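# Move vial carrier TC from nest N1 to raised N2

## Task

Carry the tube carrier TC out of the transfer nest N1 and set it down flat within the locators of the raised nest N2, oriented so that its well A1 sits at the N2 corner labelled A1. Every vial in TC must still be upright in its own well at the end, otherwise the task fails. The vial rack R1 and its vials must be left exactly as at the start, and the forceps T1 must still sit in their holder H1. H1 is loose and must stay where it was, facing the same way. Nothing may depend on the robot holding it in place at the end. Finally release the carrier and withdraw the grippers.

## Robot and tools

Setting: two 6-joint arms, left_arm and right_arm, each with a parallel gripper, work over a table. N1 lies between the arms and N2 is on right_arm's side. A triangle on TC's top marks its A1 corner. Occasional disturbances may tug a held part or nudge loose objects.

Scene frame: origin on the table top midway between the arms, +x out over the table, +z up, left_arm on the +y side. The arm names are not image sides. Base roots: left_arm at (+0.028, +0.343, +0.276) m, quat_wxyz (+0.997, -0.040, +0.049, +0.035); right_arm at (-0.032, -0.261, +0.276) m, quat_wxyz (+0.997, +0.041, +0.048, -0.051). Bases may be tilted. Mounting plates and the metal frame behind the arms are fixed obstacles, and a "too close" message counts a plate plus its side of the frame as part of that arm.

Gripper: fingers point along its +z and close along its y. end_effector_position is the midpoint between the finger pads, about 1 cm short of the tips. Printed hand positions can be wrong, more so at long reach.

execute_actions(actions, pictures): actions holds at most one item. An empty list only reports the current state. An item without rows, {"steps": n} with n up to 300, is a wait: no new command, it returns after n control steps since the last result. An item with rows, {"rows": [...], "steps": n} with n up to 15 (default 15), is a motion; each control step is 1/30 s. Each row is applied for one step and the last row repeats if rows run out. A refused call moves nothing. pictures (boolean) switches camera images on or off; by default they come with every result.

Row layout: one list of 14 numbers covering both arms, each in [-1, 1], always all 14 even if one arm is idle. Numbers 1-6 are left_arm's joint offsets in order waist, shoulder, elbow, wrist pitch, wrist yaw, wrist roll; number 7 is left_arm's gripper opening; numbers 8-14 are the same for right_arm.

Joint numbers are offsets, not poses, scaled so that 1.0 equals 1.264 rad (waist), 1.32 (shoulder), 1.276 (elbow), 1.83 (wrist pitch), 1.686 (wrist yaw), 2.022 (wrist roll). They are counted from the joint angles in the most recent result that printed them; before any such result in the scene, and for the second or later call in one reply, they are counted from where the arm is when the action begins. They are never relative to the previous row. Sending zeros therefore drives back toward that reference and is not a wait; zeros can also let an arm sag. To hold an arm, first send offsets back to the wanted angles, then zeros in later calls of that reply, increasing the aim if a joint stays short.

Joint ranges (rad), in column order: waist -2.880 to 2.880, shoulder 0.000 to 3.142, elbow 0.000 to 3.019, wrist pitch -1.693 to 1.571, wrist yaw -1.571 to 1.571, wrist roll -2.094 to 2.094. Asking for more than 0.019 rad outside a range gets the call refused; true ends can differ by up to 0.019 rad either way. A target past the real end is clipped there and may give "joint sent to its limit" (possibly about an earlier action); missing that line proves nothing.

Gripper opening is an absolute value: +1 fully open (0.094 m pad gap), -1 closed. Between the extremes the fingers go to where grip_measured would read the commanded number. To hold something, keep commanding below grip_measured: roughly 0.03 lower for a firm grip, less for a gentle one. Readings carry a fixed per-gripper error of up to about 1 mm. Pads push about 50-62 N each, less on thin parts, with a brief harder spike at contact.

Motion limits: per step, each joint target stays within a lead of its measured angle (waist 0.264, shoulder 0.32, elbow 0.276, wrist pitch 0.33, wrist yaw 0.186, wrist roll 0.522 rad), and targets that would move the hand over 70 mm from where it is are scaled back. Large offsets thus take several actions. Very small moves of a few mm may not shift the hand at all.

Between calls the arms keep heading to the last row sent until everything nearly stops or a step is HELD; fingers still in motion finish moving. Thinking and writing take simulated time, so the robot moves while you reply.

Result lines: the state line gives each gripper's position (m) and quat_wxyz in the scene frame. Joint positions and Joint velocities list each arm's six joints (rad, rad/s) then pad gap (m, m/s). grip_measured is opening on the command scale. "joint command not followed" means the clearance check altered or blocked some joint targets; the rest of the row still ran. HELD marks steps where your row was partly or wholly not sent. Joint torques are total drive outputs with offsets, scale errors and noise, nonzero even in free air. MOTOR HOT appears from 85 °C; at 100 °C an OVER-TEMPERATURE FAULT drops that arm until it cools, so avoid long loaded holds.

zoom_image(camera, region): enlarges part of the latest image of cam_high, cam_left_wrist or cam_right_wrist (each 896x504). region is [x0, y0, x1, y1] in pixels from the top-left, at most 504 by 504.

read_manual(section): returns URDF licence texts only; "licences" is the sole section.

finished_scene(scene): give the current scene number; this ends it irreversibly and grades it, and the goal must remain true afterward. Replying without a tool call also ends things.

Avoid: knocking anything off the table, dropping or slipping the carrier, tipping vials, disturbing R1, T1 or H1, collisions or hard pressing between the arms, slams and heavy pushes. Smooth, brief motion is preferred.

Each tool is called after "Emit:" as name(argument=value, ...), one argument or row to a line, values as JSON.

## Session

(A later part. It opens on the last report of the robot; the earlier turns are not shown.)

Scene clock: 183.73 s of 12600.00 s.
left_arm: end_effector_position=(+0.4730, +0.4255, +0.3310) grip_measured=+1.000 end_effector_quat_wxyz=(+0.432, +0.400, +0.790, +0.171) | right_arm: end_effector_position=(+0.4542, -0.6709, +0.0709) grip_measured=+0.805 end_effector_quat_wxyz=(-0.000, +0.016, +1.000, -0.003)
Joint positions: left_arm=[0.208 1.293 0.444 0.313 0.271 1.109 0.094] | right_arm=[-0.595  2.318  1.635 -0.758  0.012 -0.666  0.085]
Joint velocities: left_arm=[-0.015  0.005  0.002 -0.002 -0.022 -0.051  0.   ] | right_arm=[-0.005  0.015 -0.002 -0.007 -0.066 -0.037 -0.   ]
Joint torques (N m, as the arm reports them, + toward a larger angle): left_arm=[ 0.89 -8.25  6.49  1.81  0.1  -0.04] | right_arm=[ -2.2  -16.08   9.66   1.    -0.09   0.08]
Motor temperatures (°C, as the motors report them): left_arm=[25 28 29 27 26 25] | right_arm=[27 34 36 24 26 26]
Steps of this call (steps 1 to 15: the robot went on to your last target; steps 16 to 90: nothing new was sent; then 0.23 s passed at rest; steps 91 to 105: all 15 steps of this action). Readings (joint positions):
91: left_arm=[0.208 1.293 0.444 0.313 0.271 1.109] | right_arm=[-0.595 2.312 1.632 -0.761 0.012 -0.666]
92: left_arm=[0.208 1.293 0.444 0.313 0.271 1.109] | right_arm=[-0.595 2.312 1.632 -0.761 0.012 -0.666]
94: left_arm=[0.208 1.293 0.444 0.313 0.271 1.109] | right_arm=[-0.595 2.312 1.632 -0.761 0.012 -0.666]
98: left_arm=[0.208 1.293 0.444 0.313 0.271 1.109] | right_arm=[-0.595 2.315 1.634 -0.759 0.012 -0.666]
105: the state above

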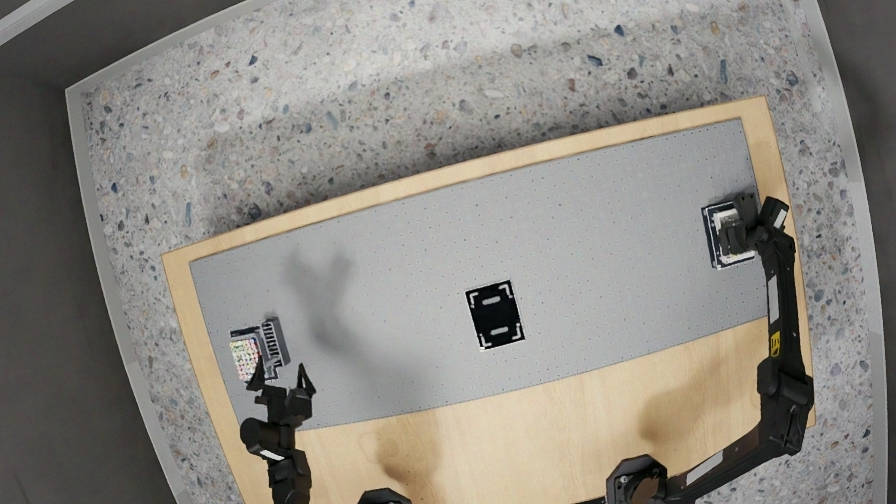

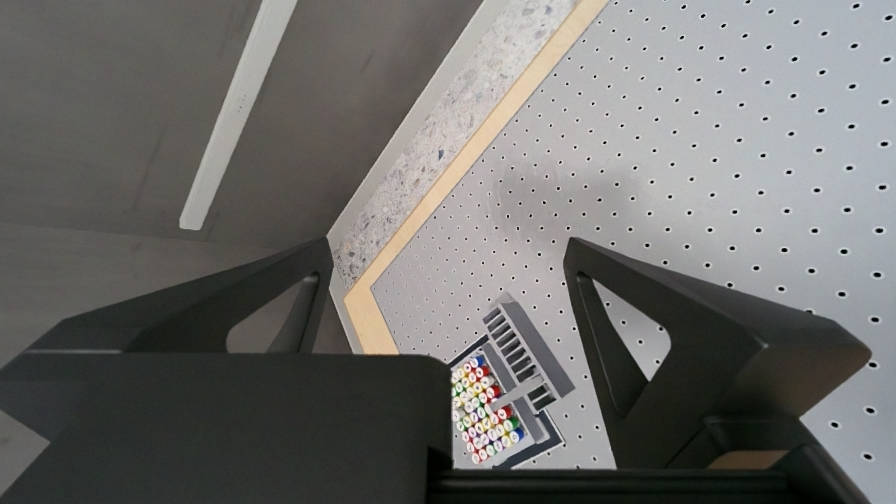

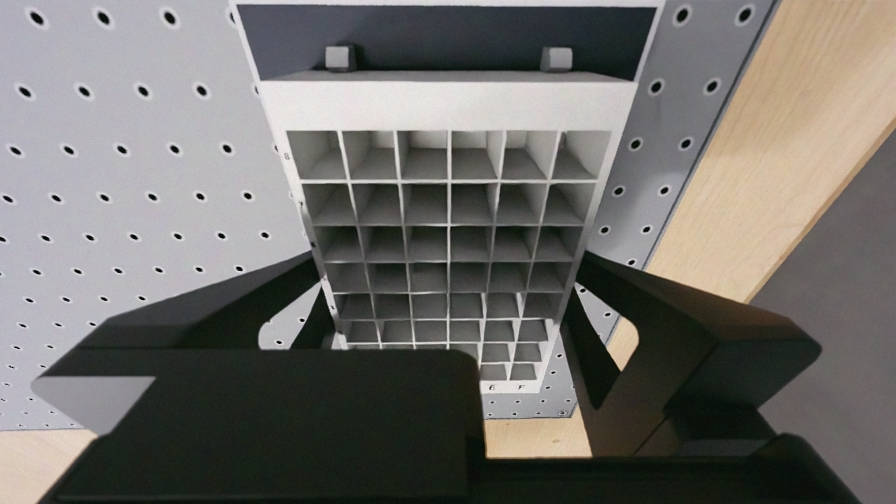

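Emit:
execute_actions(
  actions=[
    {"rows":[[0,0,0,0,0,0,1,0,0,0.02,0,0,0,0.83],[0,0,0,0,0,0,1,0,0,0.02,0,0,0,0.87],[0,0,0,0,0,0,1,0,0,0.02,0,0,0,1]],"steps":10},
  ],
  pictures=false,
)

Emit:
execute_actions(
  actions=[
    {"rows":[[0,0,0,0,0,0,1,0,-0.015,0.01,-0.002,0,0,1],[0,0,0,0,0,0,1,0,-0.022,0.008,-0.004,0,0,1],[0,0,0,0,0,0,1,0,-0.03,0.006,-0.008,0,0,1],[0,0,0,0,0,0,1,0,-0.038,0.004,-0.012,0,0,1],[0,0,0,0,0,0,1,0,-0.046,0.002,-0.016,0,0,1],[0,0,0,0,0,0,1,0,-0.054,0,-0.021,0,0,1],[0,0,0,0,0,0,1,0,-0.062,-0.002,-0.026,0,0,1],[0,0,0,0,0,0,1,0,-0.07,-0.004,-0.031,0,0,1],[0,0,0,0,0,0,1,0,-0.08,-0.007,-0.037,0,0,1],[0,0,0,0,0,0,1,0,-0.09,-0.01,-0.043,0,0,1],[0,0,0,0,0,0,1,0,-0.1,-0.013,-0.049,0,0,1],[0,0,0,0,0,0,1,0,-0.11,-0.016,-0.055,0,0,1],[0,0,0,0,0,0,1,0,-0.12,-0.018,-0.061,0,0,1],[0,0,0,0,0,0,1,0,-0.13,-0.02,-0.067,0,0,1]],"steps":15},
  ],
  pictures=false,
)

Emit:
execute_actions(
  actions=[
    {"steps":15},
  ],
)

Scene clock: 190.60 s of 12600.00 s.
left_arm: end_effector_position=(+0.4730, +0.4255, +0.3310) grip_measured=+1.000 end_effector_quat_wxyz=(+0.432, +0.400, +0.790, +0.171) | right_arm: end_effector_position=(+0.4542, -0.6709, +0.0709) grip_measured=+1.000 end_effector_quat_wxyz=(-0.000, +0.016, +1.000, -0.003)
Joint positions: left_arm=[0.208 1.293 0.444 0.313 0.271 1.109 0.094] | right_arm=[-0.595  2.318  1.635 -0.758  0.012 -0.666  0.094]
Joint velocities: left_arm=[-0.015  0.005  0.022 -0.002  0.007  0.007  0.   ] | right_arm=[-0.015  0.005 -0.007 -0.012 -0.066 -0.066  0.   ]
Joint torques (N m, as the arm reports them, + toward a larger angle): left_arm=[ 0.7  -8.1   6.43  1.76  0.07  0.  ] | right_arm=[ -2.3  -16.81   8.14   0.57  -0.07  -0.03]
Motor temperatures (°C, as the motors report them): left_arm=[25 28 29 27 26 25] | right_arm=[27 34 36 24 26 26]
Steps of this call (steps 1 to 15: the robot went on to your last target; steps 16 to 90: nothing new was sent; then 3.53 s passed at rest; steps 91 to 100: all 10 steps of this action). Readings (joint positions):
91: left_arm=[0.208 1.293 0.444 0.313 0.271 1.109] | right_arm=[-0.595 2.318 1.635 -0.758 0.012 -0.666]
92: left_arm=[0.208 1.293 0.444 0.313 0.271 1.109] | right_arm=[-0.595 2.318 1.635 -0.758 0.012 -0.666]
94: left_arm=[0.208 1.293 0.444 0.313 0.271 1.109] | right_arm=[-0.595 2.318 1.635 -0.758 0.012 -0.666]
98: left_arm=[0.208 1.293 0.444 0.313 0.271 1.109] | right_arm=[-0.595 2.318 1.635 -0.758 0.012 -0.666]
100: the state above

Scene clock: 191.10 s of 12600.00 s.
left_arm: end_effector_position=(+0.4730, +0.4255, +0.3310) grip_measured=+1.000 end_effector_quat_wxyz=(+0.432, +0.400, +0.790, +0.171) | right_arm: end_effector_position=(+0.4557, -0.6729, +0.1384) grip_measured=+1.000 end_effector_quat_wxyz=(+0.001, +0.016, +1.000, -0.004)
Joint positions: left_arm=[0.208 1.293 0.444 0.313 0.271 1.109 0.094] | right_arm=[-0.595  2.196  1.616 -0.856  0.012 -0.666  0.094]
Joint velocities: left_arm=[ 0.005  0.005 -0.002 -0.002 -0.007 -0.095  0.   ] | right_arm=[-0.005 -0.484 -0.022 -0.217 -0.022  0.11   0.   ]
Joint torques (N m, as the arm reports them, + toward a larger angle): left_arm=[ 0.3  -8.21  6.47  1.8   0.06 -0.01] | right_arm=[ -2.32 -18.39   6.2    0.35  -0.05  -0.06]
Motor temperatures (°C, as the motors report them): left_arm=[25 28 29 27 26 25] | right_arm=[27 34 36 24 26 26]
Steps of this call (steps 1 to 15: all 15 steps of this action). Readings (joint positions):
1: left_arm=[0.208 1.293 0.444 0.313 0.271 1.109] | right_arm=[-0.595 2.318 1.635 -0.758 0.012 -0.666]
2: left_arm=[0.208 1.293 0.444 0.313 0.271 1.109] | right_arm=[-0.595 2.318 1.635 -0.758 0.012 -0.666]
4: left_arm=[0.208 1.293 0.444 0.313 0.271 1.109] | right_arm=[-0.595 2.317 1.635 -0.760 0.012 -0.666]
8: left_arm=[0.208 1.293 0.444 0.313 0.271 1.109] | right_arm=[-0.595 2.297 1.634 -0.786 0.012 -0.666]
15: the state above

Scene clock: 191.60 s of 12600.00 s.
left_arm: end_effector_position=(+0.4730, +0.4255, +0.3310) grip_measured=+1.000 end_effector_quat_wxyz=(+0.432, +0.400, +0.790, +0.171) | right_arm: end_effector_position=(+0.4625, -0.6789, +0.1703) grip_measured=+1.000 end_effector_quat_wxyz=(+0.016, +0.016, +1.000, -0.016)
Joint positions: left_arm=[0.208 1.293 0.444 0.313 0.271 1.109 0.094] | right_arm=[-0.595  2.142  1.613 -0.869  0.012 -0.666  0.094]
Joint velocities: left_arm=[-0.015 -0.005 -0.027  0.007  0.051 -0.051  0.   ] | right_arm=[ 0.015 -0.005  0.002 -0.007  0.022  0.022  0.   ]
Joint torques (N m, as the arm reports them, + toward a larger angle): left_arm=[ 1.02 -8.33  6.44  1.82  0.12 -0.02] | right_arm=[ -2.14 -15.94   6.55   0.09  -0.08  -0.05]
Motor temperatures (°C, as the motors report them): left_arm=[25 28 29 27 26 25] | right_arm=[27 34 35 24 26 26]
Steps of this call (steps 1 to 15: the robot went on to your last target). Readings (joint positions):
1: left_arm=[0.208 1.293 0.444 0.313 0.271 1.109] | right_arm=[-0.595 2.182 1.615 -0.862 0.012 -0.666]
2: left_arm=[0.208 1.293 0.444 0.313 0.271 1.109] | right_arm=[-0.595 2.169 1.615 -0.864 0.012 -0.666]
4: left_arm=[0.208 1.293 0.444 0.313 0.271 1.109] | right_arm=[-0.595 2.150 1.615 -0.866 0.012 -0.666]
8: left_arm=[0.208 1.293 0.444 0.313 0.271 1.109] | right_arm=[-0.595 2.142 1.615 -0.866 0.012 -0.666]
15: the state above

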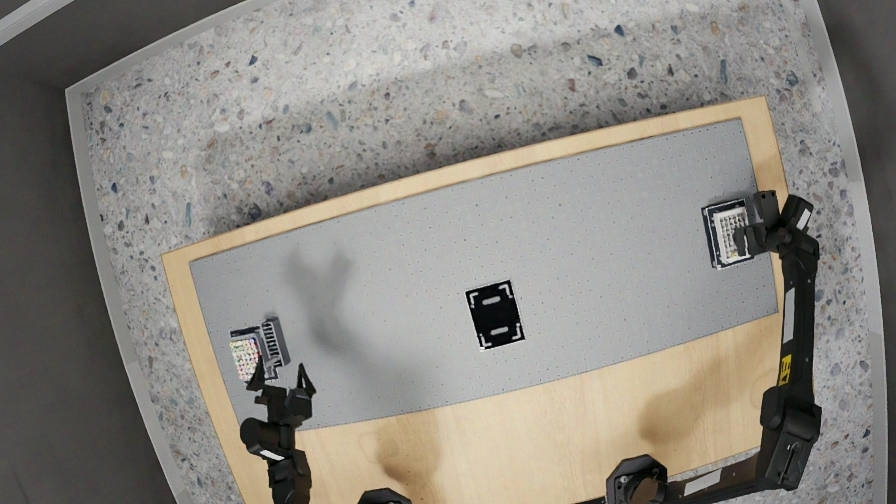

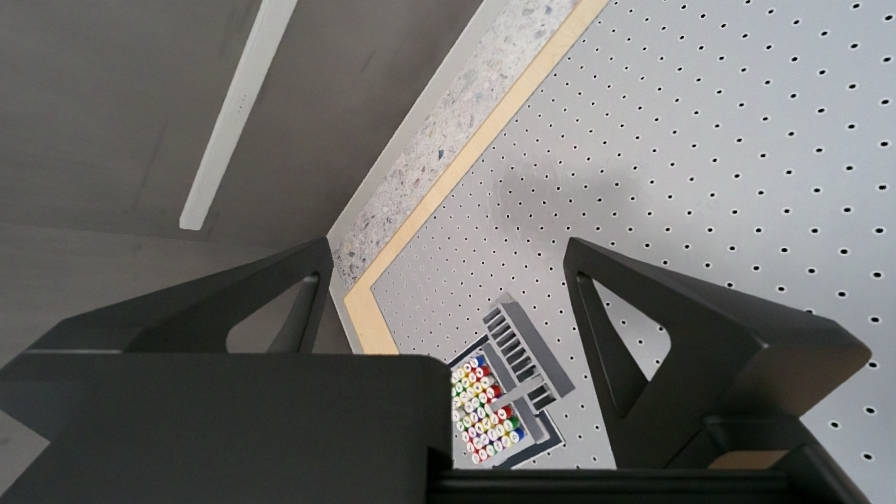

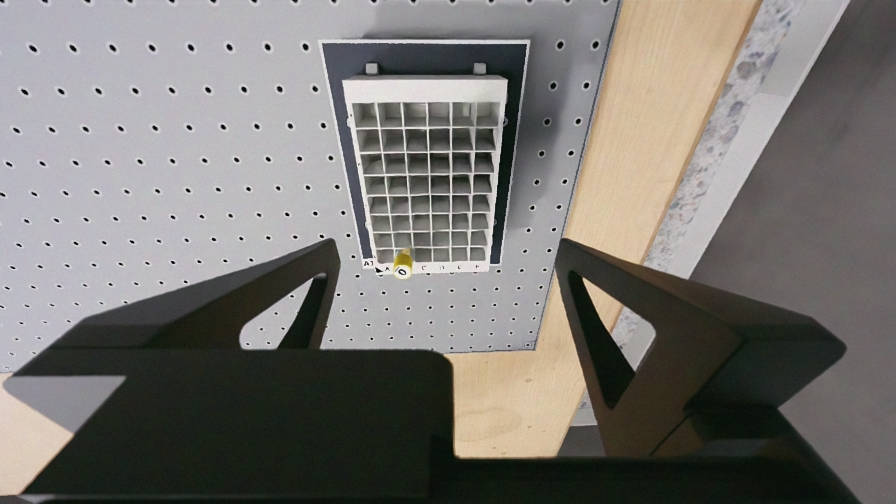

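TC is seated with A1 at the marked corner and the vial upright. I'm moving the arm clear now.

Emit:
execute_actions(
  actions=[
    {"rows":[[0,0,0,0,0,0,1,0.05,-0.04,-0.02,0,0,0,1],[0,0,0,0,0,0,1,0.1,-0.08,-0.05,0,0,0,1],[0,0,0,0,0,0,1,0.15,-0.12,-0.08,0,0,0,1],[0,0,0,0,0,0,1,0.2,-0.16,-0.12,0,0,0,1],[0,0,0,0,0,0,1,0.3,-0.22,-0.18,0,0,0,1]],"steps":15},
  ],
  pictures=false,
)

Emit:
execute_actions(
  actions=[
    {"steps":20},
  ],
)

Emit:
zoom_image(
  camera="cam_high",
  region=[680, 175, 790, 285],
)

Scene clock: 196.53 s of 12600.00 s.
left_arm: end_effector_position=(+0.4730, +0.4255, +0.3310) grip_measured=+1.000 end_effector_quat_wxyz=(+0.432, +0.400, +0.790, +0.171) | right_arm: end_effector_position=(+0.5210, -0.4696, +0.2374) grip_measured=+1.000 end_effector_quat_wxyz=(+0.037, -0.152, +0.988, +0.000)
Joint positions: left_arm=[0.208 1.293 0.444 0.313 0.271 1.109 0.094] | right_arm=[-0.253  1.922  1.402 -0.869  0.013 -0.666  0.094]
Joint velocities: left_arm=[-0.015 -0.024 -0.007  0.002 -0.081  0.022  0.   ] | right_arm=[ 0.923 -0.611 -0.266 -0.007  0.037 -0.066  0.   ]
Joint torques (N m, as the arm reports them, + toward a larger angle): left_arm=[ 1.18 -8.26  6.43  1.94  0.07 -0.01] | right_arm=[ -3.2  -16.91   6.91   0.57  -0.12  -0.04]
Motor temperatures (°C, as the motors report them): left_arm=[25 28 29 27 26 25] | right_arm=[27 34 35 24 26 26]
Steps of this call (steps 1 to 15: the robot went on to your last target; steps 16 to 90: nothing new was sent; then 1.43 s passed at rest; steps 91 to 105: all 15 steps of this action). Readings (joint positions):
91: left_arm=[0.208 1.293 0.444 0.313 0.271 1.109] | right_arm=[-0.592 2.141 1.611 -0.869 0.012 -0.666]
92: left_arm=[0.208 1.293 0.444 0.313 0.271 1.109] | right_arm=[-0.587 2.135 1.601 -0.869 0.013 -0.666]
94: left_arm=[0.208 1.293 0.444 0.313 0.271 1.109] | right_arm=[-0.563 2.112 1.568 -0.869 0.013 -0.666]
98: left_arm=[0.208 1.293 0.444 0.313 0.271 1.109] | right_arm=[-0.474 2.046 1.488 -0.869 0.013 -0.666]
105: the state above

Scene clock: 197.20 s of 12600.00 s.
left_arm: end_effector_position=(+0.4730, +0.4255, +0.3310) grip_measured=+1.000 end_effector_quat_wxyz=(+0.432, +0.400, +0.790, +0.171) | right_arm: end_effector_position=(+0.5320, -0.4525, +0.2747) grip_measured=+1.000 end_effector_quat_wxyz=(+0.066, -0.168, +0.983, -0.011)
Joint positions: left_arm=[0.208 1.293 0.444 0.313 0.271 1.109 0.094] | right_arm=[-0.217  1.849  1.388 -0.869  0.01  -0.666  0.094]
Joint velocities: left_arm=[-0.015 -0.005 -0.027  0.002  0.066  0.022  0.   ] | right_arm=[-0.015 -0.015  0.002  0.002  0.022 -0.051  0.   ]
Joint torques (N m, as the arm reports them, + toward a larger angle): left_arm=[ 0.92 -8.22  6.49  1.76  0.09  0.01] | right_arm=[ -1.38 -13.84   6.99   0.75  -0.01  -0.02]
Motor temperatures (°C, as the motors report them): left_arm=[25 28 29 27 26 25] | right_arm=[27 34 35 24 26 26]
Steps of this call (steps 1 to 20: the robot went on to your last target). Readings (joint positions):
1: left_arm=[0.208 1.293 0.444 0.313 0.271 1.109] | right_arm=[-0.224 1.903 1.394 -0.869 0.013 -0.666]
2: left_arm=[0.208 1.293 0.444 0.313 0.271 1.109] | right_arm=[-0.200 1.887 1.391 -0.869 0.012 -0.666]
4: left_arm=[0.208 1.293 0.444 0.313 0.271 1.109] | right_arm=[-0.173 1.864 1.391 -0.869 0.010 -0.666]
8: left_arm=[0.208 1.293 0.444 0.313 0.271 1.109] | right_arm=[-0.183 1.849 1.391 -0.869 0.010 -0.666]
20: the state above

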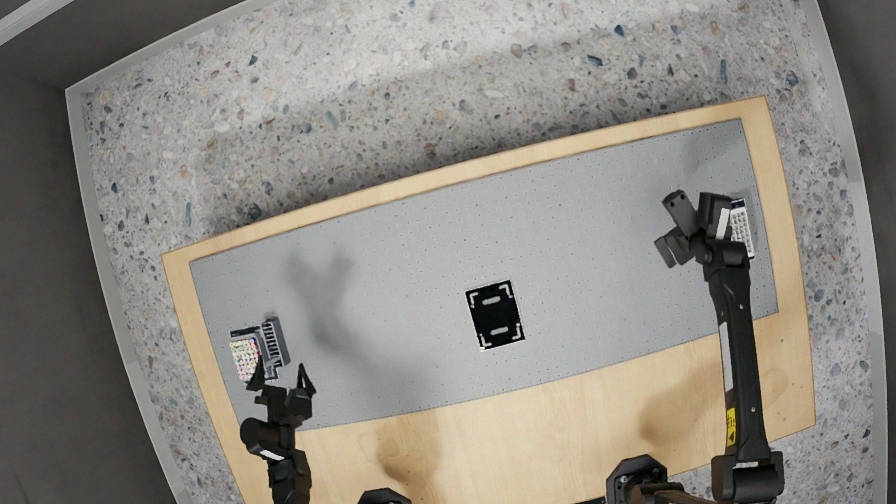

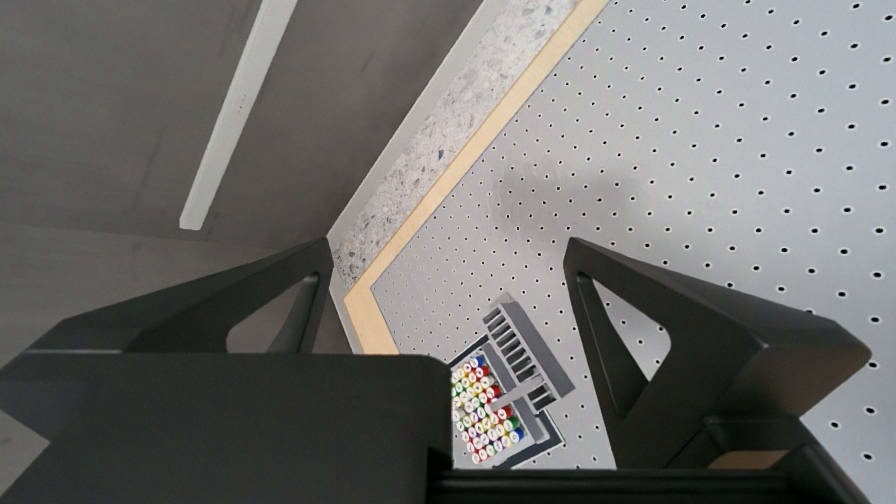

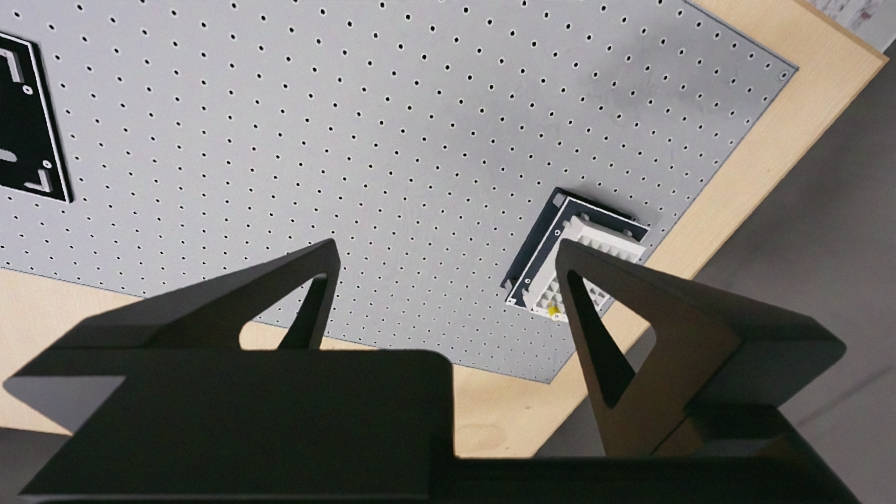

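Region (680, 175, 790, 285) of cam_high's 896x504 image, scaled by 4.582, with more detail than that image has.

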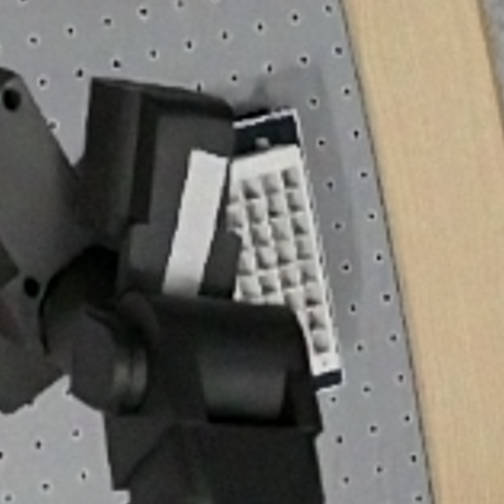

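Emit:
zoom_image(
  camera="cam_right_wrist",
  region=[490, 175, 660, 335],
)

Region (490, 175, 660, 335) of cam_right_wrist's 896x504 image, scaled by 2.965, with more detail than that image has; it fills the top 474 rows of this view, and the rest is white.

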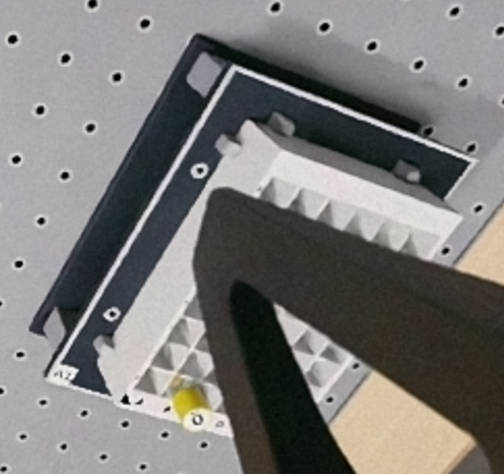

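Emit:
finished_scene(
  scene=1,
)

The scene is finished: the task was done.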